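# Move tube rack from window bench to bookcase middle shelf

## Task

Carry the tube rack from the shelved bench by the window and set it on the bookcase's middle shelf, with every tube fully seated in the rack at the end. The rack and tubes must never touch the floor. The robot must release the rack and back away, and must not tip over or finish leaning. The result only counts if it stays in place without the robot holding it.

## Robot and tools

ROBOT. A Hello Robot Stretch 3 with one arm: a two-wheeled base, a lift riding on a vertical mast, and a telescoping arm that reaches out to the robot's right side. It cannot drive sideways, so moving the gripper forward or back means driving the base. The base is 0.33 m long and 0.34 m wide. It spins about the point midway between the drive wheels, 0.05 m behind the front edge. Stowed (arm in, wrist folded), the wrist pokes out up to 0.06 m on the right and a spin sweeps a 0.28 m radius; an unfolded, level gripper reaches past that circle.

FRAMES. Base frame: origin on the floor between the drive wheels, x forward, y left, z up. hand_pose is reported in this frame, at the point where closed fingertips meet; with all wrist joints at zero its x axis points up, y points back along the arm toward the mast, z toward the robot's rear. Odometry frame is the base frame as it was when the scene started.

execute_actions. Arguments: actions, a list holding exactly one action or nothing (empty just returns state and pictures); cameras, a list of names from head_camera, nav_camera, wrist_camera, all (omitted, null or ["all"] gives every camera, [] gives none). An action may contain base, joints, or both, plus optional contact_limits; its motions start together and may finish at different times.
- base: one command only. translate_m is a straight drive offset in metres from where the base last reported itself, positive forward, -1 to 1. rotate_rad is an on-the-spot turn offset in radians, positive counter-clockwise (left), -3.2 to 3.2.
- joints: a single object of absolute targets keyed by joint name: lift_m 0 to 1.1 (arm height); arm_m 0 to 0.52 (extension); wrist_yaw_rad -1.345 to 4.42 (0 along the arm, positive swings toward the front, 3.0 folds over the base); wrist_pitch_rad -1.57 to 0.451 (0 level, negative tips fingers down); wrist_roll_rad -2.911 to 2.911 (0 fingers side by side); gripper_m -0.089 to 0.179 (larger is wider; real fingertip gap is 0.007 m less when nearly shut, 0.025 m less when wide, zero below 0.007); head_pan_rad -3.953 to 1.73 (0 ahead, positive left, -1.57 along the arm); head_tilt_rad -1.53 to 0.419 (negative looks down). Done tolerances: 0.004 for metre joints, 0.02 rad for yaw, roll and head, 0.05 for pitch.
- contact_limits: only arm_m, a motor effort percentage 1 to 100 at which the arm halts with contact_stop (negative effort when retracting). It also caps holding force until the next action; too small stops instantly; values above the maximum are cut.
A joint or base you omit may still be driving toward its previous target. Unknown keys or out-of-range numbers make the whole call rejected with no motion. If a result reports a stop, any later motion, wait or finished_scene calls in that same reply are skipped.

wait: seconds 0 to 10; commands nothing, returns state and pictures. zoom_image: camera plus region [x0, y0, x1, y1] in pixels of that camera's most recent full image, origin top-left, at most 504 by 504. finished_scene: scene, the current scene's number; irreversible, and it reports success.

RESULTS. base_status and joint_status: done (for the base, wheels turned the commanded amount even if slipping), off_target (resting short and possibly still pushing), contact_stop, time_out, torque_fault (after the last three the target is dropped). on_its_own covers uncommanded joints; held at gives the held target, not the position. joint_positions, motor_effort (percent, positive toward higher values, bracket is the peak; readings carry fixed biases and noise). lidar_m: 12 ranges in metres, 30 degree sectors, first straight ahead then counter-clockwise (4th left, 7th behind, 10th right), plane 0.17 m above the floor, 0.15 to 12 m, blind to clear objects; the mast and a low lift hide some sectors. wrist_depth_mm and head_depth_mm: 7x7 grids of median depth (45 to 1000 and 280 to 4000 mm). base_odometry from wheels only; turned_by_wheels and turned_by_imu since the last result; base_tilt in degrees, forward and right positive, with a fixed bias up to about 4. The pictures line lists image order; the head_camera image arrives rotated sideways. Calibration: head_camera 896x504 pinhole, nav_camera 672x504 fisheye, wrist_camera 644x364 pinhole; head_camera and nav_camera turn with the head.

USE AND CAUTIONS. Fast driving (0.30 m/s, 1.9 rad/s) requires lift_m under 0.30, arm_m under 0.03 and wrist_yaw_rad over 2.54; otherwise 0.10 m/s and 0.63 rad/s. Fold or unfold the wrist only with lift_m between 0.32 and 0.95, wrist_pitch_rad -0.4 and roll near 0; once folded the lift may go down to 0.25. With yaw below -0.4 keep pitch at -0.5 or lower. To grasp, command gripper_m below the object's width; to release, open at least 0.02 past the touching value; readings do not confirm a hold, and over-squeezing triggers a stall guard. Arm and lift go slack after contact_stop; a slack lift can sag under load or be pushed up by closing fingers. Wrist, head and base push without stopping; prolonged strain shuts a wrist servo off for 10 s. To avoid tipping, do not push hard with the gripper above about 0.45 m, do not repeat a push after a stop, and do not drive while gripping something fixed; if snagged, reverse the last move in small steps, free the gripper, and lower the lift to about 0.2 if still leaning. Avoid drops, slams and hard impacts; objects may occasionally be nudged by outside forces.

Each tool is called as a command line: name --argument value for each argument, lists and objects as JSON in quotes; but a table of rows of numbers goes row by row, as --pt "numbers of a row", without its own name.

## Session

execute_actions --actions '[]'

Scene clock: 0.00 s.
base_odometry: x=+0.000 y=+0.000 heading=+0.000 (m, m, rad; odometry frame)
turned_by_wheels: +0.000 (rad since the last result)
turned_by_imu: +0.000 (rad since the last result)
base_tilt: forward=-0.1 right=+2.7 (deg)
lidar_m: 1.40 2.11 1.40 1.31 1.70 2.47 1.90 2.16 1.75 1.73 1.95 1.64
head_depth_mm: 1841 1983 1959 1949 1941 1492 1898 / 1829 2014 1991 1981 1966 1624 1864 / 1824 2035 2009 2007 1973 1627 1862 / 1815 2060 2041 2030 2016 1634 1869 / 1805 2088 2065 2051 2046 1659 1867 / 1801 2111 2098 2083 2073 2072 1286 / 1794 2142 2125 2101 2097 2077 2071
base_status: not commanded
joint_positions: lift_m=+0.431 arm_m=+0.001 wrist_yaw_rad=+2.990 wrist_pitch_rad=-0.596 wrist_roll_rad=-0.002 gripper_m=+0.037 head_pan_rad=-0.005 head_tilt_rad=-0.017
joint_status: not commanded
motor_effort: left_wheel=+0 right_wheel=+0 lift_m=+22 arm_m=+0 wrist_yaw_rad=+0 wrist_pitch_rad=+4 wrist_roll_rad=+0 gripper_m=+0 head_pan_rad=+1 head_tilt_rad=+2 (%)
hand_pose: x=+0.0087 y=+0.0501 z=+0.4055 quat_wxyz=(+0.258, +0.689, +0.156, +0.659) (m; base frame)
wrist_depth_mm: - - - - - - - / - - - - - - - / - - - - - - - / 870 874 859 842 830 838 820 / 742 723 - 715 717 702 697 / 626 623 - 614 620 610 601 / 548 559 - - 542 536 526
pictures: head_camera (sideways: a quarter turn clockwise sets it upright), nav_camera (sideways: a quarter turn counterclockwise sets it upright), wrist_camera
camera_calibration (this result's frames):
head_camera: T_world_to_cam=[[-0.00869014, 0.0448381, -0.998956, 1.32189], [-0.0544362, 0.997492, 0.0452459, -0.0525511], [0.998479, 0.0547726, -0.00622752, -0.0446093], [0, 0, 0, 1]] pos_world=[0.0531681, -0.00440837, 1.32261]
nav_camera: T_world_to_cam=[[-0.0499821, 0.0152754, 0.998633, -1.25301], [-0.0486875, -0.998732, 0.01284, 0.0356414], [0.997563, -0.0479792, 0.0506624, -0.103891], [0, 0, 0, 1]] pos_world=[0.0427449, 0.0497519, 1.25611]
wrist_camera: T_world_to_cam=[[0.983742, -0.179112, -0.0130324, 0.00375375], [-0.127541, -0.645723, -0.752844, 0.380028], [0.126428, 0.742267, -0.65807, 0.389677], [0, 0, 0, 1]] pos_world=[-0.00448947, -0.0431792, 0.542585]
Images, in order (width x height): head_camera 896x504, nav_camera 672x504, wrist_camera 644x364.

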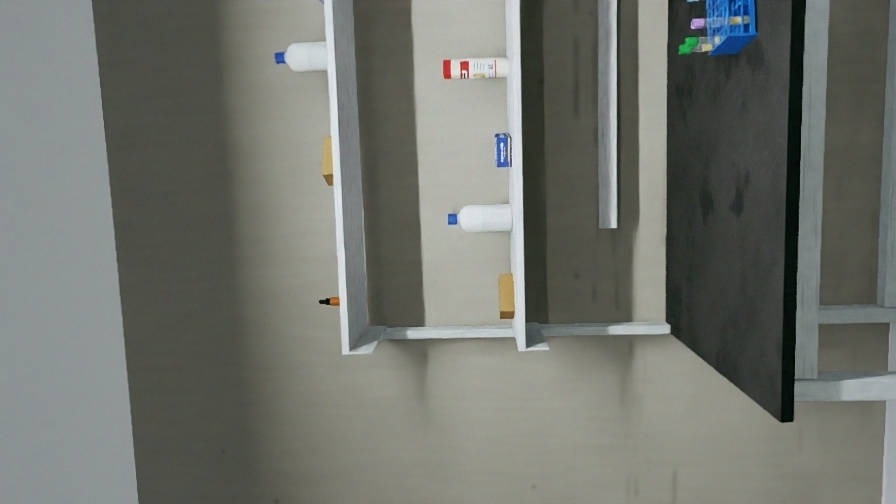

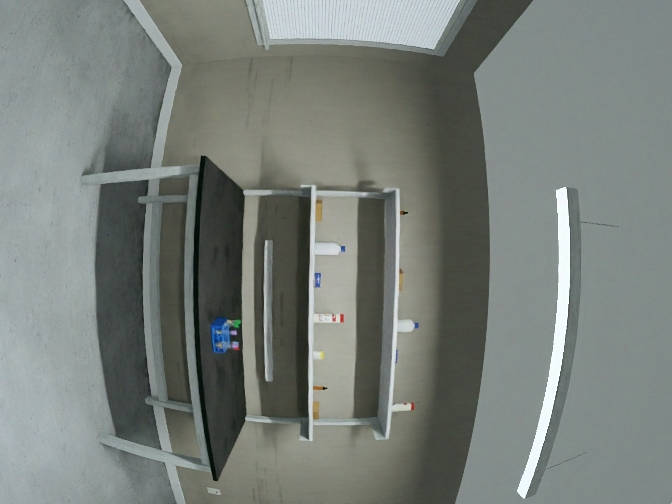

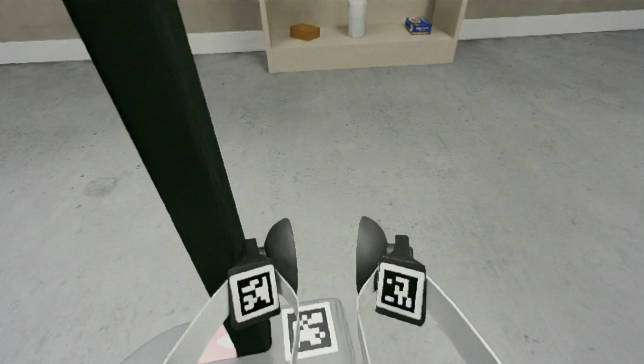

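@Scale with leg x≈1.4 → table z≈.63; rack corner ≈(1.5,-.4).

execute_actions --actions '[{"base":{"rotate_rad":-0.7},"joints":{"lift_m":0.25}}]' --cameras '[]'

execute_actions --actions '[{"base":{"translate_m":1.0}}]' --cameras '[]'

execute_actions --actions '[{"base":{"translate_m":0.3}}]' --cameras '[]'

execute_actions --actions '[{"base":{"rotate_rad":2.35},"joints":{"head_pan_rad":-1.1,"head_tilt_rad":-0.7}}]' --cameras '[]'

execute_actions --actions '[{"joints":{"lift_m":0.9,"wrist_pitch_rad":-0.4}}]' --cameras '["head_camera"]'

Scene clock: 2.70 s.
base_odometry: x=+0.000 y=+0.000 heading=-0.700 (m, m, rad; odometry frame)
turned_by_wheels: -0.700 (rad since the last result)
turned_by_imu: -0.699 (rad since the last result)
base_tilt: forward=+0.0 right=+2.7 (deg)
lidar_m: 1.65 1.97 1.39 1.46 1.31 1.62 2.06 1.90 2.15 1.84 1.73 1.75
head_depth_mm: 1838 2512 2571 2557 2583 2500 2332 / 1835 2637 2784 2748 2720 2720 2439 / 1824 2574 2615 2579 2566 2512 2342 / 1818 2431 2459 2418 2386 1643 2290 / 1815 2298 2270 2246 2233 1652 2166 / 1808 2161 2116 2120 2103 1680 2007 / 1783 2041 2012 2012 1958 1689 1890
base_status: done
joint_positions: lift_m=+0.250 arm_m=+0.001 wrist_yaw_rad=+2.990 wrist_pitch_rad=-0.598 wrist_roll_rad=-0.002 gripper_m=+0.037 head_pan_rad=-0.005 head_tilt_rad=-0.017
joint_status: all done
motor_effort: left_wheel=+4(13) right_wheel=-3(8) lift_m=+18(17) arm_m=+0(1) wrist_yaw_rad=+1(0) wrist_pitch_rad=+4(4) wrist_roll_rad=+0(0) gripper_m=+0(1) head_pan_rad=+0(1) head_tilt_rad=+2(2) (%)
hand_pose: x=+0.0087 y=+0.0499 z=+0.2248 quat_wxyz=(+0.259, +0.689, +0.157, +0.659) (m; base frame)
wrist_depth_mm: - - - - - - - / 943 - 912 903 896 881 870 / 716 711 697 701 681 685 670 / 581 578 567 563 559 557 547 / 482 510 - - 472 463 459 / - - - - - 403 397 / - - - - 354 356 353
pictures: none
No camera images: the call's "cameras" was empty. Leave "cameras" out to get every camera's image.

Scene clock: 7.63 s.
base_odometry: x=+0.765 y=-0.644 heading=-0.700 (m, m, rad; odometry frame)
turned_by_wheels: +0.000 (rad since the last result)
turned_by_imu: -0.001 (rad since the last result)
base_tilt: forward=+0.1 right=+2.7 (deg)
lidar_m: 0.64 1.17 1.19 1.14 1.89 2.03 2.82 2.81 1.81 1.22 1.12 1.13
head_depth_mm: 1797 1847 1827 1830 1820 1795 1788 / 1748 1764 1746 1711 1696 1674 1642 / 1637 1629 1619 1586 1564 1544 1533 / 1535 1509 1496 1477 1463 1445 1431 / 1428 1412 1398 1385 1368 1358 1344 / 1339 1331 1305 1300 1271 1272 1165 / 1268 1234 1208 1212 1167 1188 1079
base_status: done
joint_positions: lift_m=+0.250 arm_m=+0.001 wrist_yaw_rad=+2.990 wrist_pitch_rad=-0.598 wrist_roll_rad=-0.002 gripper_m=+0.037 head_pan_rad=-0.005 head_tilt_rad=-0.017
joint_status: not commanded
motor_effort: left_wheel=+4(14) right_wheel=-3(6) lift_m=+19(18) arm_m=+0(0) wrist_yaw_rad=+0(1) wrist_pitch_rad=+4(4) wrist_roll_rad=+0(0) gripper_m=+1(0) head_pan_rad=+0(0) head_tilt_rad=+2(2) (%)
hand_pose: x=+0.0087 y=+0.0498 z=+0.2247 quat_wxyz=(+0.259, +0.689, +0.157, +0.659) (m; base frame)
wrist_depth_mm: - - - - - - 991 / 949 - 924 903 880 873 878 / 721 709 697 695 692 682 670 / 577 578 570 570 562 555 546 / 488 516 - - 469 463 465 / - - - - - 402 400 / - - - - 357 354 352
pictures: none
No camera images: the call's "cameras" was empty. Leave "cameras" out to get every camera's image.

Scene clock: 10.40 s.
base_odometry: x=+0.995 y=-0.837 heading=-0.700 (m, m, rad; odometry frame)
turned_by_wheels: +0.000 (rad since the last result)
turned_by_imu: +0.000 (rad since the last result)
base_tilt: forward=+0.1 right=+2.8 (deg)
lidar_m: 0.35 0.93 0.95 1.19 2.36 2.10 3.05 3.08 1.55 1.04 0.93 0.93
head_depth_mm: 1573 1550 1533 1505 1491 1464 1447 / 1435 1428 1405 1379 1372 1353 1335 / 1334 1321 1296 1283 1273 1253 1238 / 1236 1224 1206 1194 1181 1168 1157 / 1155 1140 1126 1122 1112 1099 1087 / 1080 1068 1062 1051 1040 1032 1023 / 1025 791 1000 992 973 970 967
base_status: done
joint_positions: lift_m=+0.250 arm_m=+0.001 wrist_yaw_rad=+2.990 wrist_pitch_rad=-0.598 wrist_roll_rad=-0.002 gripper_m=+0.037 head_pan_rad=-0.005 head_tilt_rad=-0.017
joint_status: not commanded
motor_effort: left_wheel=+4(16) right_wheel=-3(8) lift_m=+18(19) arm_m=+0(0) wrist_yaw_rad=+1(0) wrist_pitch_rad=+4(4) wrist_roll_rad=+0(0) gripper_m=+0(0) head_pan_rad=+0(1) head_tilt_rad=+2(2) (%)
hand_pose: x=+0.0087 y=+0.0498 z=+0.2247 quat_wxyz=(+0.259, +0.689, +0.157, +0.659) (m; base frame)
wrist_depth_mm: - - - - - 928 737 / 938 - 906 896 890 883 825 / 727 717 689 695 685 686 665 / 577 570 559 561 554 555 540 / 486 511 - - 469 461 460 / - - - - - 402 403 / - - - - 355 355 353
pictures: none
No camera images: the call's "cameras" was empty. Leave "cameras" out to get every camera's image.

Scene clock: 13.07 s.
base_odometry: x=+0.995 y=-0.837 heading=+1.650 (m, m, rad; odometry frame)
turned_by_wheels: +2.350 (rad since the last result)
turned_by_imu: +2.342 (rad since the last result)
base_tilt: forward=+0.0 right=+2.9 (deg)
lidar_m: 2.09 2.37 3.10 3.07 1.19 1.04 0.93 0.35 0.35 0.93 1.02 1.22
head_depth_mm: 908 981 1075 857 687 576 494 / 968 1041 1122 865 692 579 506 / 1028 1119 1168 876 699 582 1142 / 1104 1207 1178 878 703 586 1198 / 1205 1351 1197 799 708 621 1223 / 1303 1449 1214 899 713 1377 1231 / 1292 1639 1226 906 742 1457 1236
base_status: done
joint_positions: lift_m=+0.250 arm_m=+0.001 wrist_yaw_rad=+2.990 wrist_pitch_rad=-0.598 wrist_roll_rad=-0.002 gripper_m=+0.037 head_pan_rad=-1.093 head_tilt_rad=-0.692
joint_status: all done
motor_effort: left_wheel=-3(12) right_wheel=+2(11) lift_m=+18(18) arm_m=-1(1) wrist_yaw_rad=+1(0) wrist_pitch_rad=+4(4) wrist_roll_rad=+0(0) gripper_m=+0(1) head_pan_rad=-3(49) head_tilt_rad=-4(42) (%)
hand_pose: x=+0.0087 y=+0.0498 z=+0.2247 quat_wxyz=(+0.259, +0.689, +0.157, +0.659) (m; base frame)
wrist_depth_mm: - - - - - - - / 944 - 926 902 903 879 862 / 717 714 697 688 673 679 673 / 572 575 563 563 556 546 541 / 492 516 - - 469 464 461 / - - - - - 402 399 / - - - - 356 355 351
pictures: none
No camera images: the call's "cameras" was empty. Leave "cameras" out to get every camera's image.

Scene clock: 19.80 s.
base_odometry: x=+0.995 y=-0.837 heading=+1.650 (m, m, rad; odometry frame)
turned_by_wheels: +0.000 (rad since the last result)
turned_by_imu: +0.001 (rad since the last result)
base_tilt: forward=-0.2 right=+2.8 (deg)
lidar_m: 2.10 2.37 3.08 3.05 1.19 1.04 0.93 0.35 0.35 0.93 1.02 1.22
head_depth_mm: 911 977 1073 857 689 590 - / 967 1044 1118 867 692 579 - / 1027 1121 1171 875 697 582 1147 / 1100 1199 1180 880 703 586 1195 / 1206 1350 1201 798 706 619 1220 / 1307 1454 1208 899 713 1373 1230 / 1287 1647 1230 910 742 1453 1232
base_status: not commanded
joint_positions: lift_m=+0.900 arm_m=+0.001 wrist_yaw_rad=+2.990 wrist_pitch_rad=-0.420 wrist_roll_rad=-0.002 gripper_m=+0.037 head_pan_rad=-1.093 head_tilt_rad=-0.692
joint_status: all done
motor_effort: left_wheel=-2(3) right_wheel=+3(2) lift_m=+25(27) arm_m=+0(0) wrist_yaw_rad=+0(0) wrist_pitch_rad=+6(6) wrist_roll_rad=+0(0) gripper_m=+1(0) head_pan_rad=-3(3) head_tilt_rad=-4(3) (%)
hand_pose: x=+0.0126 y=+0.0755 z=+0.9121 quat_wxyz=(+0.199, +0.700, +0.095, +0.679) (m; base frame)
wrist_depth_mm: - - - - - - - / - - - - - - - / - - - - - - - / - - - - - - - / - - - - - - - / - - - - - - - / - - - - - - -
pictures: head_camera (sideways: a quarter turn clockwise sets it upright)
camera_calibration (this result's frames):
head_camera: T_world_to_cam=[[-0.250401, 0.580997, -0.77443, 1.03025], [0.877072, 0.474834, 0.072643, -0.0938476], [0.409931, -0.661041, -0.628475, 0.768789], [0, 0, 0, 1]] pos_world=[0.0251359, -0.0458069, 1.28784]
Images, in order (width x height): head_camera 896x504.

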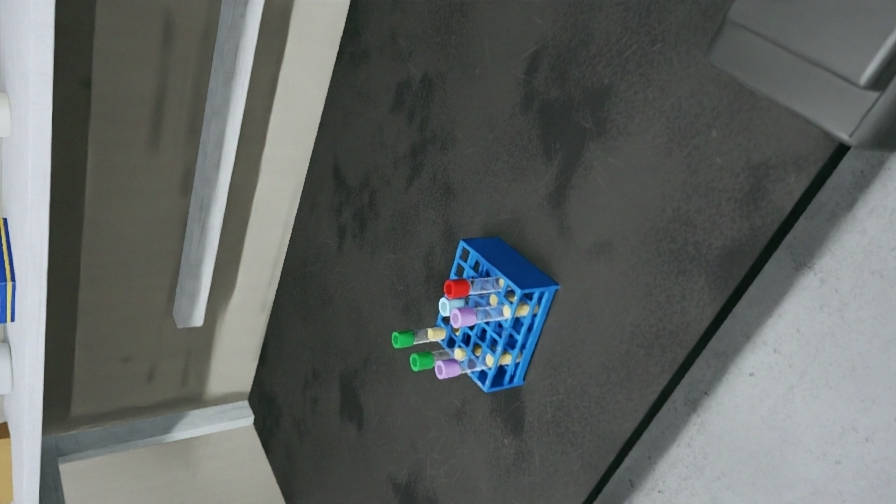

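execute_actions --actions '[{"joints":{"wrist_yaw_rad":1.57,"gripper_m":0.175,"wrist_pitch_rad":-0.2,"arm_m":0.33}}]' --cameras '[]'

execute_actions --actions '[{"joints":{"lift_m":0.76}}]' --cameras '["wrist_camera"]'

Scene clock: 23.87 s.
base_odometry: x=+0.995 y=-0.837 heading=+1.650 (m, m, rad; odometry frame)
turned_by_wheels: +0.000 (rad since the last result)
turned_by_imu: +0.000 (rad since the last result)
base_tilt: forward=+0.1 right=+2.7 (deg)
lidar_m: 2.09 2.37 3.08 3.06 1.19 1.04 0.93 0.35 0.35 0.93 1.02 1.22
head_depth_mm: 908 979 1075 801 687 574 494 / 964 1045 1130 895 693 576 506 / 1026 1116 1168 903 698 582 1142 / 1101 1205 1186 912 703 585 1196 / 1203 1345 1197 798 706 619 1223 / 1306 1458 1212 896 712 1367 1231 / 1286 1632 1223 906 743 1443 1243
base_status: not commanded
joint_positions: lift_m=+0.900 arm_m=+0.330 wrist_yaw_rad=+1.571 wrist_pitch_rad=-0.222 wrist_roll_rad=-0.002 gripper_m=+0.175 head_pan_rad=-1.093 head_tilt_rad=-0.692
joint_status: all done
motor_effort: left_wheel=-3(3) right_wheel=+3(2) lift_m=+26(25) arm_m=+2(2) wrist_yaw_rad=-1(3) wrist_pitch_rad=+6(7) wrist_roll_rad=+0(0) gripper_m=+0(86) head_pan_rad=-4(4) head_tilt_rad=-4(4) (%)
hand_pose: x=+0.2233 y=-0.4748 z=+0.9586 quat_wxyz=(+0.553, +0.552, -0.441, +0.442) (m; base frame)
wrist_depth_mm: - - - - - 953 902 / - - - - - - 878 / - - - - - - 883 / - - - 901 855 833 787 / - - - 565 589 583 578 / - - 501 413 426 443 463 / - - 372 332 325 360 346
pictures: none
No camera images: the call's "cameras" was empty. Leave "cameras" out to get every camera's image.

Scene clock: 25.97 s.
base_odometry: x=+0.995 y=-0.837 heading=+1.650 (m, m, rad; odometry frame)
turned_by_wheels: +0.000 (rad since the last result)
turned_by_imu: +0.000 (rad since the last result)
base_tilt: forward=-0.1 right=+2.7 (deg)
lidar_m: 2.09 2.37 3.10 3.07 1.19 1.04 0.93 0.35 0.35 0.94 1.03 1.22
head_depth_mm: 906 979 1073 884 - 575 494 / 963 1042 1118 895 711 578 507 / 1028 1118 1167 875 719 580 1144 / 1101 1201 1185 878 704 586 1193 / 1203 1344 1200 800 708 619 1227 / 1305 1445 1215 899 713 1374 1234 / 1297 1638 1231 906 741 1445 1239
base_status: not commanded
joint_positions: lift_m=+0.760 arm_m=+0.330 wrist_yaw_rad=+1.571 wrist_pitch_rad=-0.221 wrist_roll_rad=-0.002 gripper_m=+0.175 head_pan_rad=-1.093 head_tilt_rad=-0.692
joint_status: all done
motor_effort: left_wheel=-3(3) right_wheel=+2(2) lift_m=+18(21) arm_m=+2(2) wrist_yaw_rad=+0(1) wrist_pitch_rad=+6(7) wrist_roll_rad=+0(0) gripper_m=+0(0) head_pan_rad=-3(4) head_tilt_rad=-4(5) (%)
hand_pose: x=+0.2233 y=-0.4748 z=+0.8191 quat_wxyz=(+0.553, +0.552, -0.441, +0.442) (m; base frame)
wrist_depth_mm: - - - - - - 899 / - - - - - - 892 / - - - 714 804 771 737 / - - 510 349 307 430 421 / - - 314 278 277 301 295 / - 241 238 234 232 229 237 / - 187 192 190 187 187 178
pictures: wrist_camera
camera_calibration (this result's frames):
wrist_camera: T_world_to_cam=[[-0.0217888, -0.999508, -0.0225629, -0.453172], [-0.336187, 0.028579, -0.941362, 0.901019], [0.941543, -0.0129258, -0.336644, 0.220447], [0, 0, 0, 1]] pos_world=[0.0854763, -0.475849, 0.912172]
Images, in order (width x height): wrist_camera 644x364.

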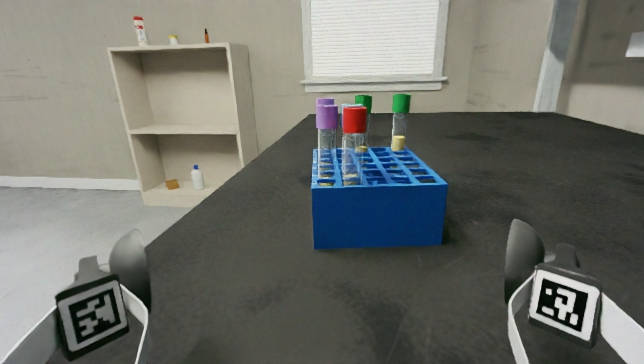

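execute_actions --actions '[{"joints":{"lift_m":0.726,"arm_m":0.375}}]' --cameras '[]'

execute_actions --actions '[{"base":{"translate_m":0.17}}]' --cameras '["head_camera","wrist_camera"]'

execute_actions --actions '[{"joints":{"gripper_m":0.065}}]' --cameras '[]'

execute_actions --actions '[{"joints":{"lift_m":0.77}}]' --cameras '[]'

execute_actions --actions '[{"joints":{"arm_m":0.0,"head_pan_rad":0.3,"head_tilt_rad":-0.4}}]' --cameras '["head_camera","wrist_camera"]'

Scene clock: 29.67 s.
base_odometry: x=+0.995 y=-0.837 heading=+1.650 (m, m, rad; odometry frame)
turned_by_wheels: +0.000 (rad since the last result)
turned_by_imu: +0.000 (rad since the last result)
base_tilt: forward=+0.1 right=+2.6 (deg)
lidar_m: 2.10 2.37 3.11 3.07 1.19 1.04 0.93 0.35 0.35 0.93 1.02 1.22
head_depth_mm: 908 977 1075 863 652 575 494 / 966 1041 1120 894 694 578 506 / 1027 1122 1170 875 718 582 1145 / 1100 1202 1181 882 704 585 1199 / 1205 1348 1199 797 705 619 1225 / 1304 1457 1220 897 713 1371 1230 / 1290 1635 1230 908 742 1444 1241
base_status: not commanded
joint_positions: lift_m=+0.726 arm_m=+0.375 wrist_yaw_rad=+1.571 wrist_pitch_rad=-0.221 wrist_roll_rad=-0.002 gripper_m=+0.175 head_pan_rad=-1.093 head_tilt_rad=-0.692
joint_status: all done
motor_effort: left_wheel=-3(4) right_wheel=+3(2) lift_m=+18(22) arm_m=+2(2) wrist_yaw_rad=-1(1) wrist_pitch_rad=+6(6) wrist_roll_rad=+0(0) gripper_m=+1(1) head_pan_rad=-3(3) head_tilt_rad=-3(4) (%)
hand_pose: x=+0.2233 y=-0.5198 z=+0.7852 quat_wxyz=(+0.553, +0.552, -0.441, +0.442) (m; base frame)
wrist_depth_mm: - - - - - - 831 / - - - - - - 814 / - - - 336 614 584 566 / - - 328 262 309 332 324 / - 248 241 239 234 232 229 / 198 185 183 182 179 177 182 / - 145 147 146 145 144 137
pictures: none
No camera images: the call's "cameras" was empty. Leave "cameras" out to get every camera's image.

Scene clock: 32.43 s.
base_odometry: x=+0.981 y=-0.668 heading=+1.650 (m, m, rad; odometry frame)
turned_by_wheels: +0.000 (rad since the last result)
turned_by_imu: -0.001 (rad since the last result)
base_tilt: forward=+0.0 right=+2.8 (deg)
lidar_m: 1.92 2.21 3.56 2.94 1.70 1.18 1.10 0.48 0.97 0.96 1.05 1.06
head_depth_mm: 934 1006 1088 860 652 574 495 / 990 1065 1149 867 674 576 529 / 1056 1146 1175 871 661 581 1191 / 1147 1277 1183 882 683 612 1218 / 1234 1366 1193 889 709 1334 1227 / 1218 1518 1215 899 716 1433 1229 / 1383 1680 1230 906 785 1442 1241
base_status: done
joint_positions: lift_m=+0.726 arm_m=+0.375 wrist_yaw_rad=+1.570 wrist_pitch_rad=-0.221 wrist_roll_rad=-0.002 gripper_m=+0.175 head_pan_rad=-1.093 head_tilt_rad=-0.692
joint_status: not commanded
motor_effort: left_wheel=-3(3) right_wheel=+3(7) lift_m=+18(18) arm_m=+2(1) wrist_yaw_rad=+1(1) wrist_pitch_rad=+6(6) wrist_roll_rad=+0(0) gripper_m=+0(0) head_pan_rad=-3(3) head_tilt_rad=-4(4) (%)
hand_pose: x=+0.2233 y=-0.5201 z=+0.7852 quat_wxyz=(+0.553, +0.551, -0.441, +0.442) (m; base frame)
wrist_depth_mm: - - - - - - 774 / - - 80 - - - 818 / - - 105 631 611 591 567 / - - 223 195 211 334 323 / - 256 130 134 136 230 228 / 198 94 95 95 95 94 183 / - 101 98 99 99 101 137
pictures: head_camera (sideways: a quarter turn clockwise sets it upright), wrist_camera
camera_calibration (this result's frames):
head_camera: T_world_to_cam=[[-0.250326, 0.58103, -0.77443, 1.03025], [0.877134, 0.474719, 0.0726431, -0.093848], [0.409845, -0.661095, -0.628475, 0.76879], [0, 0, 0, 1]] pos_world=[0.0251299, -0.0458094, 1.28784]
wrist_camera: T_world_to_cam=[[-0.0227818, -0.999486, -0.0225645, -0.498945], [-0.336098, 0.0289136, -0.941383, 0.870492], [0.941551, -0.0138625, -0.336584, 0.20788], [0, 0, 0, 1]] pos_world=[0.0854742, -0.520976, 0.878178]
Images, in order (width x height): head_camera 896x504, wrist_camera 644x364.

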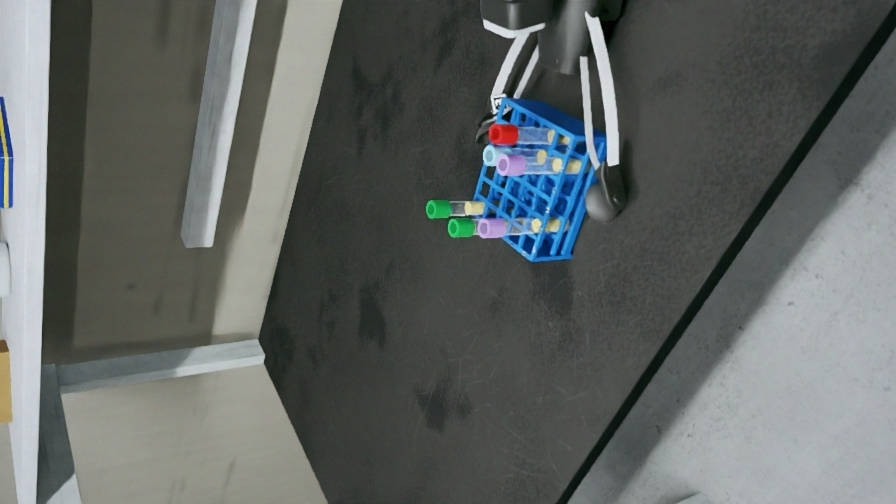

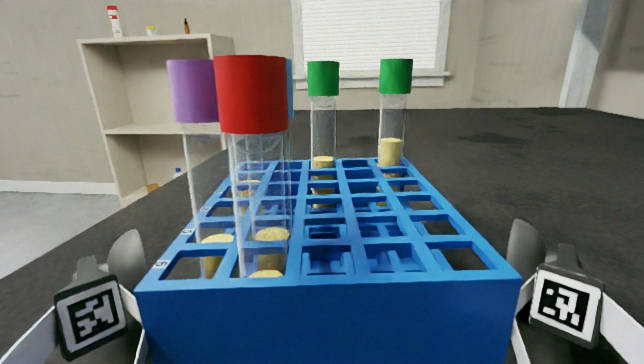

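Scene clock: 34.03 s.
base_odometry: x=+0.981 y=-0.668 heading=+1.650 (m, m, rad; odometry frame)
turned_by_wheels: +0.000 (rad since the last result)
turned_by_imu: +0.000 (rad since the last result)
base_tilt: forward=+0.1 right=+2.7 (deg)
lidar_m: 1.93 2.21 3.57 2.95 1.71 1.19 1.10 0.48 0.97 0.96 1.05 1.06
head_depth_mm: 932 1005 1088 863 651 574 495 / 992 1071 1147 868 677 578 529 / 1055 1149 1166 872 661 581 1185 / 1143 1278 1183 882 683 614 1218 / 1236 1370 1200 887 708 1337 1226 / 1210 1515 1209 898 715 1441 1230 / 1383 1677 1229 907 786 1451 1236
base_status: not commanded
joint_positions: lift_m=+0.726 arm_m=+0.375 wrist_yaw_rad=+1.570 wrist_pitch_rad=-0.221 wrist_roll_rad=-0.002 gripper_m=+0.066 head_pan_rad=-1.093 head_tilt_rad=-0.692
joint_status: all done
motor_effort: left_wheel=-4(4) right_wheel=+3(3) lift_m=+18(18) arm_m=+1(1) wrist_yaw_rad=+2(1) wrist_pitch_rad=+6(6) wrist_roll_rad=+0(0) gripper_m=-27(97) head_pan_rad=-3(4) head_tilt_rad=-4(4) (%)
hand_pose: x=+0.2233 y=-0.5201 z=+0.7852 quat_wxyz=(+0.553, +0.551, -0.441, +0.442) (m; base frame)
wrist_depth_mm: - - - - - - 782 / - - 124 - - - 817 / - - - 632 618 590 570 / - - 240 197 230 333 324 / - 255 131 121 122 230 228 / 189 196 119 123 127 146 175 / 157 143 128 132 135 139 142
pictures: none
No camera images: the call's "cameras" was empty. Leave "cameras" out to get every camera's image.

Scene clock: 35.27 s.
base_odometry: x=+0.981 y=-0.668 heading=+1.650 (m, m, rad; odometry frame)
turned_by_wheels: +0.000 (rad since the last result)
turned_by_imu: +0.000 (rad since the last result)
base_tilt: forward=+0.0 right=+2.8 (deg)
lidar_m: 1.92 2.21 3.56 2.95 1.71 1.19 1.10 0.48 0.97 0.96 1.05 1.06
head_depth_mm: 935 1005 1086 890 668 575 495 / 992 1070 1146 882 690 576 529 / 1068 1149 1167 870 658 581 1188 / 1146 1274 1185 852 684 610 1213 / 1232 1363 1197 890 708 1332 1227 / 1222 1508 1210 895 715 1438 1235 / 1382 1671 1227 905 787 1439 1243
base_status: not commanded
joint_positions: lift_m=+0.770 arm_m=+0.375 wrist_yaw_rad=+1.570 wrist_pitch_rad=-0.234 wrist_roll_rad=-0.002 gripper_m=+0.072 head_pan_rad=-1.093 head_tilt_rad=-0.692
joint_status: all done
on_its_own: gripper_m is held at +0.071, not at your +0.065, by its stall guard, which is still easing
motor_effort: left_wheel=-3(5) right_wheel=+2(3) lift_m=+26(26) arm_m=+1(1) wrist_yaw_rad=+0(4) wrist_pitch_rad=+10(10) wrist_roll_rad=+0(0) gripper_m=-20(28) head_pan_rad=-3(3) head_tilt_rad=-4(5) (%)
hand_pose: x=+0.2223 y=-0.5201 z=+0.8255 quat_wxyz=(+0.556, +0.554, -0.437, +0.439) (m; base frame)
wrist_depth_mm: - - - - - - 785 / - - - - - - 813 / - - - 689 775 764 729 / - - 473 457 449 436 424 / - - 130 129 129 324 303 / - 263 130 130 129 - 235 / 211 193 131 130 130 187 191
pictures: none
No camera images: the call's "cameras" was empty. Leave "cameras" out to get every camera's image.

Scene clock: 39.23 s.
base_odometry: x=+0.981 y=-0.668 heading=+1.650 (m, m, rad; odometry frame)
turned_by_wheels: +0.000 (rad since the last result)
turned_by_imu: +0.000 (rad since the last result)
base_tilt: forward=+0.1 right=+2.8 (deg)
lidar_m: 1.93 2.21 3.59 2.95 1.71 1.19 1.10 0.48 0.97 0.96 1.05 1.06
head_depth_mm: 1820 1927 2006 2080 2181 1803 1453 / 1908 2009 2114 2211 2221 1815 1458 / 2000 2114 2211 2340 2244 1822 1464 / 2100 2223 2258 2383 2344 1845 1474 / 2203 2353 2521 2700 2441 1847 1480 / 2308 2489 2656 2887 2484 1851 1489 / 2453 2629 2833 3103 2524 1876 1495
base_status: not commanded
joint_positions: lift_m=+0.770 arm_m=+0.001 wrist_yaw_rad=+1.570 wrist_pitch_rad=-0.246 wrist_roll_rad=-0.002 gripper_m=+0.075 head_pan_rad=+0.293 head_tilt_rad=-0.409
joint_status: all done
joint sent to its limit — the command would take arm_m past its lower limit, so that joint was sent only as far as its limit.
on_its_own: gripper_m is held at +0.074, not at your +0.065, by its stall guard, which is not easing now
motor_effort: left_wheel=-2(4) right_wheel=+2(3) lift_m=+26(26) arm_m=-3(6) wrist_yaw_rad=+0(1) wrist_pitch_rad=+14(22) wrist_roll_rad=+0(0) gripper_m=-19(20) head_pan_rad=+4(49) head_tilt_rad=+5(28) (%)
hand_pose: x=+0.2213 y=-0.1468 z=+0.8226 quat_wxyz=(+0.559, +0.557, -0.434, +0.435) (m; base frame)
wrist_depth_mm: - - - - - - - / - - - - - - - / - - - - - 720 685 / - - - - - 459 417 / - - 143 143 142 338 298 / - - 132 132 131 - 234 / - - 123 123 122 - 197
pictures: head_camera (sideways: a quarter turn clockwise sets it upright), wrist_camera
camera_calibration (this result's frames):
head_camera: T_world_to_cam=[[-0.38613, -0.0696539, -0.919811, 1.22066], [-0.324199, 0.943779, 0.0646277, -0.0761101], [0.863596, 0.323156, -0.387003, 0.45184], [0, 0, 0, 1]] pos_world=[0.056451, 0.0108397, 1.30256]
wrist_camera: T_world_to_cam=[[-0.0232668, -0.999493, -0.0217362, -0.125573], [-0.359573, 0.0286534, -0.932677, 0.892216], [0.932827, -0.0138846, -0.360057, 0.248838], [0, 0, 0, 1]] pos_world=[0.0857723, -0.14762, 0.919015]
Images, in order (width x height): head_camera 896x504, wrist_camera 644x364.

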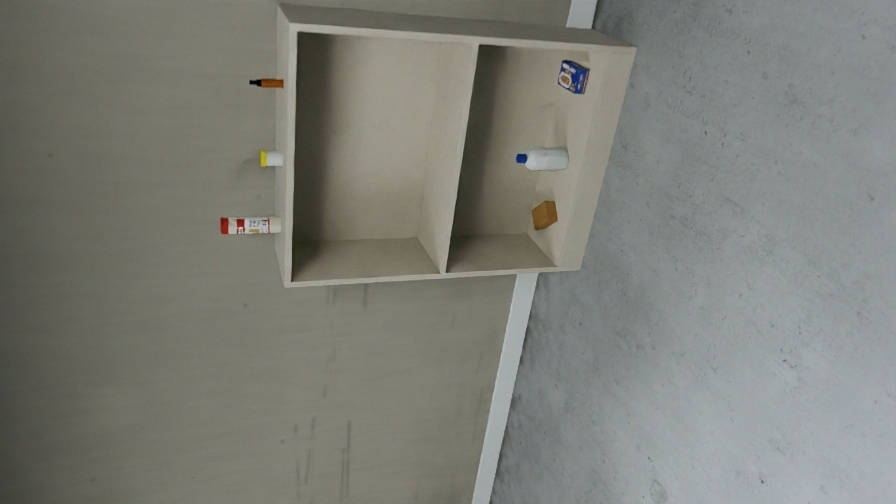

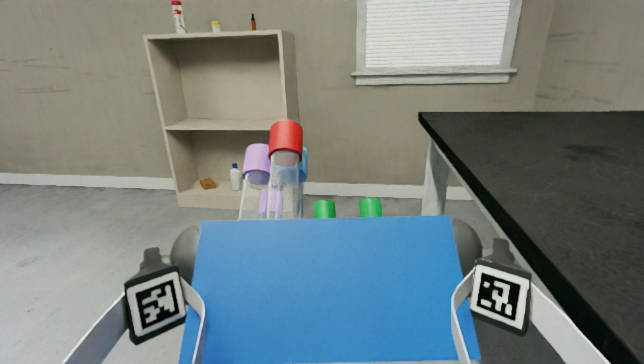

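execute_actions --actions '[{"joints":{"wrist_pitch_rad":0.45,"head_pan_rad":-1.1,"head_tilt_rad":-0.8}}]' --cameras '[]'

execute_actions --actions '[{"joints":{"arm_m":0.3}}]' --cameras '["head_camera","wrist_camera"]'

Scene clock: 40.63 s.
base_odometry: x=+0.981 y=-0.668 heading=+1.650 (m, m, rad; odometry frame)
turned_by_wheels: +0.000 (rad since the last result)
turned_by_imu: +0.000 (rad since the last result)
base_tilt: forward=+0.1 right=+2.8 (deg)
lidar_m: 1.92 2.21 3.57 2.95 1.71 1.19 1.10 0.48 0.96 0.96 1.05 1.06
head_depth_mm: 960 1061 949 756 629 538 1118 / 1015 1128 960 763 634 553 - / 1075 1191 975 769 636 581 - / 1154 1266 981 776 643 1311 - / 1257 1337 989 782 669 1351 1175 / 1332 1358 997 789 367 363 1182 / 1493 1710 1012 796 391 323 1142
base_status: not commanded
joint_positions: lift_m=+0.770 arm_m=+0.001 wrist_yaw_rad=+1.570 wrist_pitch_rad=+0.382 wrist_roll_rad=-0.002 gripper_m=+0.075 head_pan_rad=-1.093 head_tilt_rad=-0.790
joint_status: wrist_pitch_rad off_target (ended at +0.382, target +0.450); the others done
joint sent to its limit — the command would take wrist_pitch_rad past its upper limit, so that joint was sent only as far as its limit.
on_its_own: gripper_m is held at +0.074, not at your +0.065, by its stall guard, which is not easing now
motor_effort: left_wheel=-3(3) right_wheel=+2(2) lift_m=+26(26) arm_m=-3(2) wrist_yaw_rad=+1(1) wrist_pitch_rad=+15(17) wrist_roll_rad=+0(0) gripper_m=-19(20) head_pan_rad=-4(48) head_tilt_rad=-6(33) (%)
hand_pose: x=+0.2254 y=-0.1466 z=+0.9815 quat_wxyz=(+0.398, +0.395, -0.585, +0.586) (m; base frame)
wrist_depth_mm: - - - - - - - / - - - - - - - / - - - - - - - / - - - - - - - / - - 143 142 142 - - / - - 132 132 131 - - / - - 123 122 122 850 -
pictures: none
No camera images: the call's "cameras" was empty. Leave "cameras" out to get every camera's image.

Scene clock: 44.07 s.
base_odometry: x=+0.981 y=-0.668 heading=+1.650 (m, m, rad; odometry frame)
turned_by_wheels: +0.000 (rad since the last result)
turned_by_imu: +0.000 (rad since the last result)
base_tilt: forward=+0.1 right=+2.7 (deg)
lidar_m: 1.93 2.20 3.56 2.95 1.70 1.19 1.10 0.48 0.97 0.96 1.05 1.06
head_depth_mm: 961 1059 945 - 621 538 1115 / 1011 1128 992 764 634 552 1155 / 1076 1191 562 735 637 581 1163 / 1152 1260 521 735 643 1312 1168 / 1248 1337 579 740 677 1343 1171 / 1323 1365 1000 786 1477 1357 1178 / 1492 1703 1010 796 1586 1367 1189
base_status: not commanded
joint_positions: lift_m=+0.770 arm_m=+0.300 wrist_yaw_rad=+1.570 wrist_pitch_rad=+0.382 wrist_roll_rad=-0.002 gripper_m=+0.075 head_pan_rad=-1.093 head_tilt_rad=-0.790
joint_status: all done
on_its_own: gripper_m is held at +0.074, not at your +0.065, by its stall guard, which is not easing now
motor_effort: left_wheel=-3(3) right_wheel=+2(2) lift_m=+27(27) arm_m=+2(0) wrist_yaw_rad=+0(1) wrist_pitch_rad=+15(15) wrist_roll_rad=+0(0) gripper_m=-20(20) head_pan_rad=-3(4) head_tilt_rad=-5(6) (%)
hand_pose: x=+0.2254 y=-0.4450 z=+0.9817 quat_wxyz=(+0.397, +0.395, -0.585, +0.586) (m; base frame)
wrist_depth_mm: - - - - - 995 922 / - - - - - - 469 / - - - - - - 580 / - - - - - 940 860 / - - 143 142 142 - 891 / - - 133 132 131 - 881 / - - 123 122 122 852 815
pictures: head_camera (sideways: a quarter turn clockwise sets it upright), wrist_camera
camera_calibration (this result's frames):
head_camera: T_world_to_cam=[[-0.283942, 0.645948, -0.70861, 0.944666], [0.880452, 0.46831, 0.0740973, -0.0957522], [0.379712, -0.602858, -0.701699, 0.864217], [0, 0, 0, 1]] pos_world=[0.0243822, -0.0443633, 1.28292]
wrist_camera: T_world_to_cam=[[-0.00579891, -0.99952, -0.0304235, -0.415489], [0.257599, 0.0279041, -0.965849, 0.943764], [0.966234, -0.0134379, 0.257314, -0.315249], [0, 0, 0, 1]] pos_world=[0.0590824, -0.445861, 0.980011]
Images, in order (width x height): head_camera 896x504, wrist_camera 644x364.

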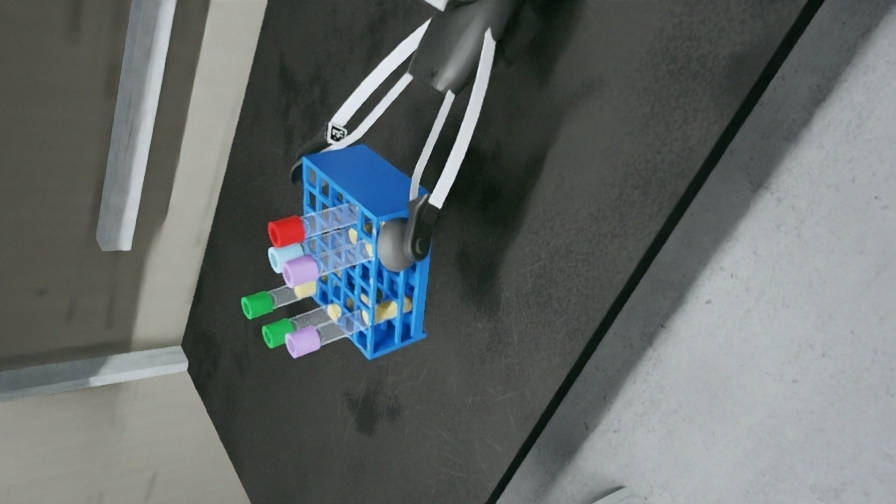

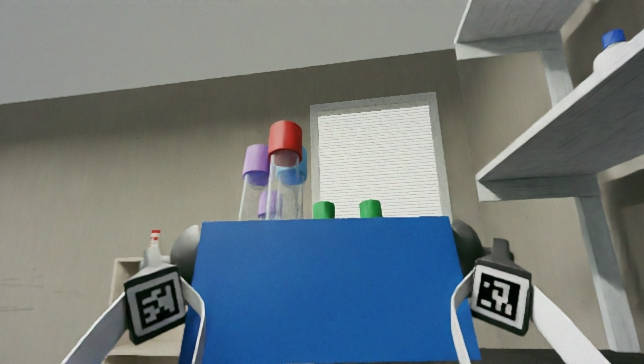

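execute_actions --actions '[{"base":{"rotate_rad":0.41},"joints":{"arm_m":0.01}}]' --cameras '[]'

execute_actions --actions '[{"base":{"translate_m":0.7}}]' --cameras '[]'

execute_actions --actions '[{"base":{"translate_m":0.61},"joints":{"lift_m":0.68}}]' --cameras '[]'

execute_actions --actions '[{"base":{"rotate_rad":1.0},"joints":{"head_pan_rad":-1.57,"wrist_yaw_rad":0}}]' --cameras '["head_camera"]'

Scene clock: 47.70 s.
base_odometry: x=+0.981 y=-0.668 heading=+2.060 (m, m, rad; odometry frame)
turned_by_wheels: +0.410 (rad since the last result)
turned_by_imu: +0.410 (rad since the last result)
base_tilt: forward=+0.1 right=+2.6 (deg)
lidar_m: 2.11 3.02 2.95 1.64 1.20 1.09 0.48 0.99 0.96 1.00 1.06 1.92
head_depth_mm: 1252 1273 948 757 628 570 1174 / 1452 1291 960 763 647 1319 - / 1668 1714 969 770 1480 1355 - / 1958 2149 979 830 1572 1355 - / 2043 2252 1024 1440 1500 1344 1168 / 1917 2159 2257 1915 367 363 1177 / 1847 2045 2233 1923 391 322 1168
base_status: done
joint_positions: lift_m=+0.770 arm_m=+0.010 wrist_yaw_rad=+1.570 wrist_pitch_rad=+0.383 wrist_roll_rad=-0.002 gripper_m=+0.075 head_pan_rad=-1.093 head_tilt_rad=-0.790
joint_status: all done
on_its_own: gripper_m is held at +0.074, not at your +0.065, by its stall guard, which is not easing now
motor_effort: left_wheel=-3(11) right_wheel=+2(9) lift_m=+26(26) arm_m=-2(5) wrist_yaw_rad=+0(1) wrist_pitch_rad=+15(15) wrist_roll_rad=+0(0) gripper_m=-19(21) head_pan_rad=-4(3) head_tilt_rad=-6(5) (%)
hand_pose: x=+0.2253 y=-0.1554 z=+0.9818 quat_wxyz=(+0.397, +0.395, -0.585, +0.586) (m; base frame)
wrist_depth_mm: - - - - - - - / - - - - - - - / - - - - - - - / - - - - - - - / - - 143 142 142 - - / - - 132 132 131 - - / - - 123 122 122 - -
pictures: none
No camera images: the call's "cameras" was empty. Leave "cameras" out to get every camera's image.

Scene clock: 56.20 s.
base_odometry: x=+0.652 y=-0.050 heading=+2.060 (m, m, rad; odometry frame)
turned_by_wheels: +0.000 (rad since the last result)
turned_by_imu: -0.001 (rad since the last result)
base_tilt: forward=+0.2 right=+2.6 (deg)
lidar_m: 1.51 2.38 2.77 2.33 1.77 1.70 1.18 1.37 1.33 0.80 1.64 1.43
head_depth_mm: 1735 1895 2066 1842 1534 1288 1169 / 1726 1976 2182 1847 1545 1325 - / 1624 1854 2107 1883 1554 1365 - / 1549 1734 1982 1883 1569 1353 - / 1479 1662 1854 1905 1575 1344 1171 / 1420 1559 1738 1873 367 363 1177 / 1345 1489 1655 1817 391 322 1163
base_status: done
joint_positions: lift_m=+0.770 arm_m=+0.010 wrist_yaw_rad=+1.570 wrist_pitch_rad=+0.383 wrist_roll_rad=-0.002 gripper_m=+0.075 head_pan_rad=-1.093 head_tilt_rad=-0.790
joint_status: not commanded
on_its_own: gripper_m is held at +0.074, not at your +0.065, by its stall guard, which is not easing now
motor_effort: left_wheel=-3(5) right_wheel=+2(7) lift_m=+27(27) arm_m=-2(2) wrist_yaw_rad=+0(0) wrist_pitch_rad=+15(15) wrist_roll_rad=+0(0) gripper_m=-20(20) head_pan_rad=-3(3) head_tilt_rad=-5(5) (%)
hand_pose: x=+0.2253 y=-0.1554 z=+0.9818 quat_wxyz=(+0.397, +0.395, -0.585, +0.586) (m; base frame)
wrist_depth_mm: - - - - - - - / - - - - - - - / - - - - - - - / - - - - - - - / - - 144 142 142 - - / - - 132 132 131 - - / - - 123 123 122 - -
pictures: none
No camera images: the call's "cameras" was empty. Leave "cameras" out to get every camera's image.

Scene clock: 63.77 s.
base_odometry: x=+0.366 y=+0.489 heading=+2.060 (m, m, rad; odometry frame)
turned_by_wheels: +0.000 (rad since the last result)
turned_by_imu: -0.001 (rad since the last result)
base_tilt: forward=+0.1 right=+2.8 (deg)
lidar_m: 0.90 1.61 2.23 2.63 2.28 2.23 1.79 1.70 1.01 1.48 0.86 0.87
head_depth_mm: 1236 1423 1651 1826 1532 1315 1170 / 1165 1323 1540 1754 1535 1315 1178 / 1101 1238 1425 1667 1558 1328 1207 / 1049 1171 1316 1503 1489 1340 1217 / 977 853 1043 1133 1419 1273 1173 / 912 1011 1136 1113 1425 418 1119 / 876 968 1082 1118 1333 401 375
base_status: done
joint_positions: lift_m=+0.680 arm_m=+0.010 wrist_yaw_rad=+1.570 wrist_pitch_rad=+0.384 wrist_roll_rad=-0.002 gripper_m=+0.075 head_pan_rad=-1.093 head_tilt_rad=-0.790
joint_status: all done
on_its_own: gripper_m is held at +0.074, not at your +0.065, by its stall guard, which is not easing now
motor_effort: left_wheel=-3(4) right_wheel=+2(5) lift_m=+19(22) arm_m=-2(2) wrist_yaw_rad=+0(0) wrist_pitch_rad=+15(15) wrist_roll_rad=+0(0) gripper_m=-20(20) head_pan_rad=-3(3) head_tilt_rad=-6(5) (%)
hand_pose: x=+0.2252 y=-0.1554 z=+0.8925 quat_wxyz=(+0.397, +0.395, -0.586, +0.587) (m; base frame)
wrist_depth_mm: - - - - - 963 832 / - - - - - 921 826 / - - - - - 903 788 / - - - 949 835 734 656 / - - 143 143 142 813 719 / - - 132 132 131 - 711 / - - 123 123 122 741 672
pictures: none
No camera images: the call's "cameras" was empty. Leave "cameras" out to get every camera's image.

Scene clock: 66.30 s.
base_odometry: x=+0.366 y=+0.489 heading=+3.060 (m, m, rad; odometry frame)
turned_by_wheels: +1.000 (rad since the last result)
turned_by_imu: +0.999 (rad since the last result)
base_tilt: forward=-0.1 right=+2.7 (deg)
lidar_m: 2.23 2.63 2.31 2.22 2.30 1.71 1.00 1.54 0.86 0.87 0.90 1.54
head_depth_mm: 752 993 1127 1095 1325 1317 1193 / 848 1001 1138 1057 1324 1325 1196 / 868 1005 1142 607 515 1364 - / 771 1005 1146 1061 1346 1338 1167 / 887 1009 1154 1134 1423 1341 1172 / 886 1015 1161 1139 1390 1357 1179 / 780 1003 1098 1093 1519 1358 1187
base_status: done
joint_positions: lift_m=+0.680 arm_m=+0.010 wrist_yaw_rad=+0.002 wrist_pitch_rad=+0.384 wrist_roll_rad=-0.002 gripper_m=+0.075 head_pan_rad=-1.563 head_tilt_rad=-0.790
joint_status: all done
on_its_own: gripper_m is held at +0.074, not at your +0.065, by its stall guard, which is not easing now
motor_effort: left_wheel=-3(8) right_wheel=+3(6) lift_m=+19(19) arm_m=-2(3) wrist_yaw_rad=-2(6) wrist_pitch_rad=+15(15) wrist_roll_rad=+0(0) gripper_m=-21(20) head_pan_rad=-3(36) head_tilt_rad=-5(5) (%)
hand_pose: x=-0.0209 y=-0.4018 z=+0.8925 quat_wxyz=(+0.695, -0.134, -0.693, +0.135) (m; base frame)
wrist_depth_mm: - - - - - - - / - - - - - - 979 / 951 970 954 980 970 970 937 / 922 739 661 604 712 885 895 / 879 773 143 142 142 671 869 / 841 668 132 131 131 - 831 / 809 771 123 123 122 549 801
pictures: head_camera (sideways: a quarter turn clockwise sets it upright)
camera_calibration (this result's frames):
head_camera: T_world_to_cam=[[0.0393024, 0.70457, -0.708546, 0.942611], [0.997072, 0.0188978, 0.0740984, -0.0964649], [0.0655974, -0.709383, -0.701764, 0.866218], [0, 0, 0, 1]] pos_world=[0.00231396, -0.0478314, 1.28291]
Images, in order (width x height): head_camera 896x504.

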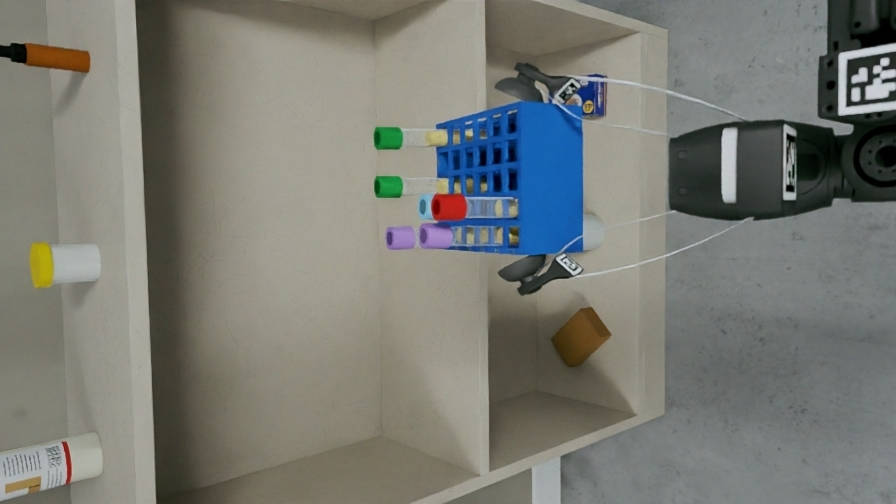

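execute_actions --actions '[{"joints":{"lift_m":0.56}}]' --cameras '[]'

execute_actions --actions '[{"joints":{"arm_m":0.45}}]' --cameras '[]'

execute_actions --actions '[{"joints":{"lift_m":0.5,"wrist_pitch_rad":0.15}}]' --cameras '["head_camera","wrist_camera"]'

Scene clock: 68.40 s.
base_odometry: x=+0.366 y=+0.489 heading=+3.060 (m, m, rad; odometry frame)
turned_by_wheels: +0.000 (rad since the last result)
turned_by_imu: +0.000 (rad since the last result)
base_tilt: forward=+0.0 right=+2.7 (deg)
lidar_m: 2.23 2.64 2.31 2.23 2.30 1.72 1.01 1.55 0.86 0.87 0.90 1.54
head_depth_mm: 752 995 1124 1095 1329 1312 1155 / 848 997 1142 1102 1371 1294 1161 / 870 1001 1144 1117 643 1319 - / 770 1005 1149 1119 1409 1311 1163 / 886 1012 1157 1131 1419 1341 1175 / 886 1016 1165 1142 1387 1356 1179 / 779 1002 1097 1091 1526 1366 1184
base_status: not commanded
joint_positions: lift_m=+0.560 arm_m=+0.010 wrist_yaw_rad=+0.002 wrist_pitch_rad=+0.384 wrist_roll_rad=-0.002 gripper_m=+0.075 head_pan_rad=-1.563 head_tilt_rad=-0.790
joint_status: all done
on_its_own: gripper_m is held at +0.074, not at your +0.065, by its stall guard, which is not easing now
motor_effort: left_wheel=-3(3) right_wheel=+3(3) lift_m=+19(20) arm_m=-2(2) wrist_yaw_rad=-2(3) wrist_pitch_rad=+14(15) wrist_roll_rad=+0(0) gripper_m=-19(20) head_pan_rad=-3(4) head_tilt_rad=-6(5) (%)
hand_pose: x=-0.0209 y=-0.4018 z=+0.7726 quat_wxyz=(+0.695, -0.134, -0.693, +0.135) (m; base frame)
wrist_depth_mm: - - - - - - - / - - - - 999 992 985 / 956 681 721 664 690 945 971 / 926 793 885 884 883 740 889 / 888 762 143 143 142 683 860 / 827 681 132 132 131 - 838 / 809 773 123 123 122 547 798
pictures: none
No camera images: the call's "cameras" was empty. Leave "cameras" out to get every camera's image.

Scene clock: 72.83 s.
base_odometry: x=+0.366 y=+0.489 heading=+3.060 (m, m, rad; odometry frame)
turned_by_wheels: +0.000 (rad since the last result)
turned_by_imu: +0.000 (rad since the last result)
base_tilt: forward=+0.0 right=+2.7 (deg)
lidar_m: 2.23 2.63 2.31 2.22 2.30 1.71 1.00 1.54 0.86 0.87 0.90 1.54
head_depth_mm: 751 997 1123 1093 1328 1316 - / 849 997 1141 1107 1393 1310 1159 / 866 1000 1077 1183 1402 1326 1164 / 769 1006 1111 1122 1374 1330 1167 / 884 1009 1158 1133 1421 1347 1174 / 886 1012 1162 1143 1393 1355 1179 / 781 1003 1103 1093 1524 1362 1188
base_status: not commanded
joint_positions: lift_m=+0.560 arm_m=+0.450 wrist_yaw_rad=+0.001 wrist_pitch_rad=+0.384 wrist_roll_rad=-0.002 gripper_m=+0.075 head_pan_rad=-1.563 head_tilt_rad=-0.790
joint_status: all done
on_its_own: gripper_m is held at +0.074, not at your +0.065, by its stall guard, which is not easing now
motor_effort: left_wheel=-3(3) right_wheel=+3(2) lift_m=+19(19) arm_m=+2(8) wrist_yaw_rad=-1(2) wrist_pitch_rad=+14(14) wrist_roll_rad=+0(0) gripper_m=-20(21) head_pan_rad=-3(4) head_tilt_rad=-6(5) (%)
hand_pose: x=-0.0212 y=-0.8413 z=+0.7726 quat_wxyz=(+0.695, -0.135, -0.693, +0.135) (m; base frame)
wrist_depth_mm: 369 373 375 377 383 387 359 / 449 440 438 438 441 433 381 / 431 425 425 421 415 415 381 / 409 409 399 399 399 396 383 / 390 396 143 143 142 383 372 / 381 380 133 131 131 - 361 / 363 357 123 123 122 349 350
pictures: none
No camera images: the call's "cameras" was empty. Leave "cameras" out to get every camera's image.

Scene clock: 74.20 s.
base_odometry: x=+0.366 y=+0.489 heading=+3.060 (m, m, rad; odometry frame)
turned_by_wheels: +0.000 (rad since the last result)
turned_by_imu: +0.000 (rad since the last result)
base_tilt: forward=+0.0 right=+2.8 (deg)
lidar_m: 2.23 2.64 2.31 2.22 2.31 1.72 1.01 1.54 0.86 0.87 0.90 1.55
head_depth_mm: 751 992 1124 1096 1330 1321 1167 / 848 997 1140 1102 1385 1305 1163 / 870 1000 1143 1046 1368 1334 1164 / 771 1005 1148 1094 1385 1335 1166 / 885 1010 1154 1134 1423 1347 1173 / 886 1016 1160 1142 1396 1353 1181 / 780 1000 1098 1096 1524 1357 1188
base_status: not commanded
joint_positions: lift_m=+0.500 arm_m=+0.450 wrist_yaw_rad=+0.001 wrist_pitch_rad=+0.102 wrist_roll_rad=-0.002 gripper_m=+0.075 head_pan_rad=-1.563 head_tilt_rad=-0.790
joint_status: all done
on_its_own: gripper_m is held at +0.074, not at your +0.065, by its stall guard, which is not easing now
motor_effort: left_wheel=-3(3) right_wheel=+3(2) lift_m=+20(20) arm_m=+1(2) wrist_yaw_rad=-1(1) wrist_pitch_rad=+14(15) wrist_roll_rad=+0(0) gripper_m=-21(20) head_pan_rad=-3(3) head_tilt_rad=-4(5) (%)
hand_pose: x=-0.0212 y=-0.8521 z=+0.6410 quat_wxyz=(+0.707, -0.035, -0.705, +0.036) (m; base frame)
wrist_depth_mm: 372 370 369 369 367 361 364 / 373 371 367 369 368 368 363 / 374 371 372 367 368 367 367 / 375 376 372 371 371 369 367 / 375 374 143 142 142 369 370 / 378 381 132 131 131 - 356 / 290 258 123 123 122 245 259
pictures: head_camera (sideways: a quarter turn clockwise sets it upright), wrist_camera
camera_calibration (this result's frames):
head_camera: T_world_to_cam=[[0.0393352, 0.704568, -0.708546, 0.94261], [0.997073, 0.0188513, 0.0740984, -0.0964649], [0.0655643, -0.709386, -0.701764, 0.866218], [0, 0, 0, 1]] pos_world=[0.00231173, -0.0478312, 1.28291]
wrist_camera: T_world_to_cam=[[-0.999535, 0.0122395, -0.0279226, 0.00521152], [0.0281602, 0.0196945, -0.999409, 0.699218], [-0.0116824, -0.999731, -0.02003, -0.678157], [0, 0, 0, 1]] pos_world=[-0.0224035, -0.691809, 0.685368]
Images, in order (width x height): head_camera 896x504, wrist_camera 644x364.

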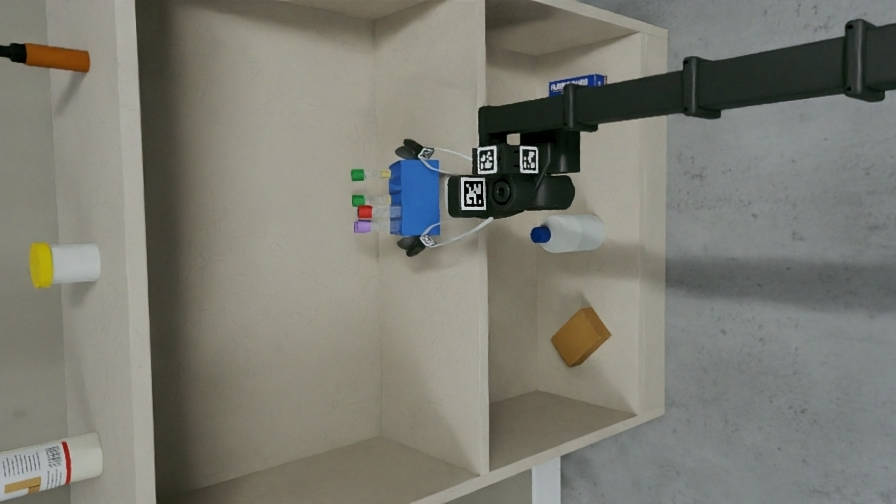

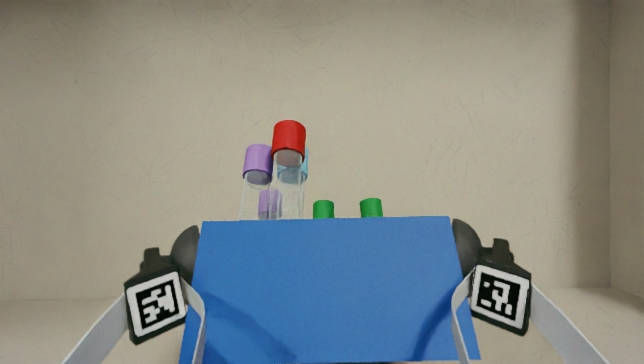

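Continue pitching down to let it level on the shelf (hand z≈.585).

execute_actions --actions '[{"joints":{"wrist_pitch_rad":-0.1}}]' --cameras '["wrist_camera"]'

Scene clock: 75.20 s.
base_odometry: x=+0.366 y=+0.489 heading=+3.060 (m, m, rad; odometry frame)
turned_by_wheels: +0.000 (rad since the last result)
turned_by_imu: +0.000 (rad since the last result)
base_tilt: forward=-0.1 right=+2.8 (deg)
lidar_m: 2.23 2.64 2.31 2.23 2.30 1.71 1.00 1.54 0.86 0.87 0.90 1.55
head_depth_mm: 751 994 1128 1096 1331 1313 1173 / 848 997 1141 1104 1379 1308 1156 / 865 1004 1144 1045 1369 1328 1165 / 769 1007 1149 1093 1382 1338 1171 / 883 1011 1157 1131 1412 1342 1177 / 889 1015 1164 1143 1396 1352 1179 / 780 1004 1098 1097 1522 1359 1188
base_status: not commanded
joint_positions: lift_m=+0.500 arm_m=+0.450 wrist_yaw_rad=+0.001 wrist_pitch_rad=-0.117 wrist_roll_rad=-0.002 gripper_m=+0.075 head_pan_rad=-1.563 head_tilt_rad=-0.790
joint_status: all done
on_its_own: gripper_m is held at +0.074, not at your +0.065, by its stall guard, which is not easing now
motor_effort: left_wheel=-3(3) right_wheel=+2(3) lift_m=+19(19) arm_m=+2(1) wrist_yaw_rad=-1(0) wrist_pitch_rad=+5(14) wrist_roll_rad=+0(0) gripper_m=-21(20) head_pan_rad=-4(3) head_tilt_rad=-5(5) (%)
hand_pose: x=-0.0213 y=-0.8464 z=+0.5850 quat_wxyz=(+0.707, +0.042, -0.705, -0.041) (m; base frame)
wrist_depth_mm: 334 332 333 333 331 329 333 / 348 348 339 344 344 345 343 / 363 359 361 358 358 360 356 / 377 375 374 241 366 370 365 / 307 302 141 130 127 280 275 / 216 226 129 130 130 206 199 / 174 157 135 134 134 152 156
pictures: wrist_camera
camera_calibration (this result's frames):
wrist_camera: T_world_to_cam=[[-0.999537, 0.0181831, -0.0243936, 0.00649153], [0.0280041, 0.23642, -0.971247, 0.810107], [-0.0118932, -0.971481, -0.23682, -0.522861], [0, 0, 0, 1]] pos_world=[-0.0224163, -0.699593, 0.663149]
Images, in order (width x height): wrist_camera 644x364.

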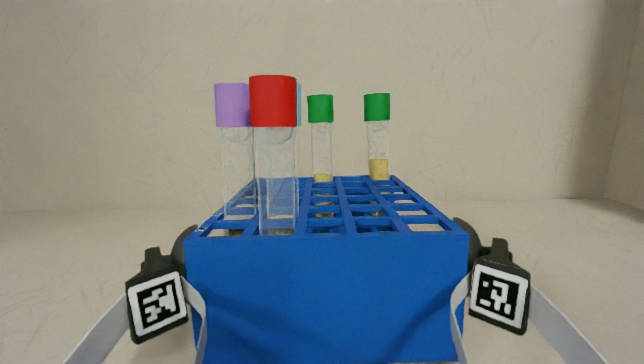

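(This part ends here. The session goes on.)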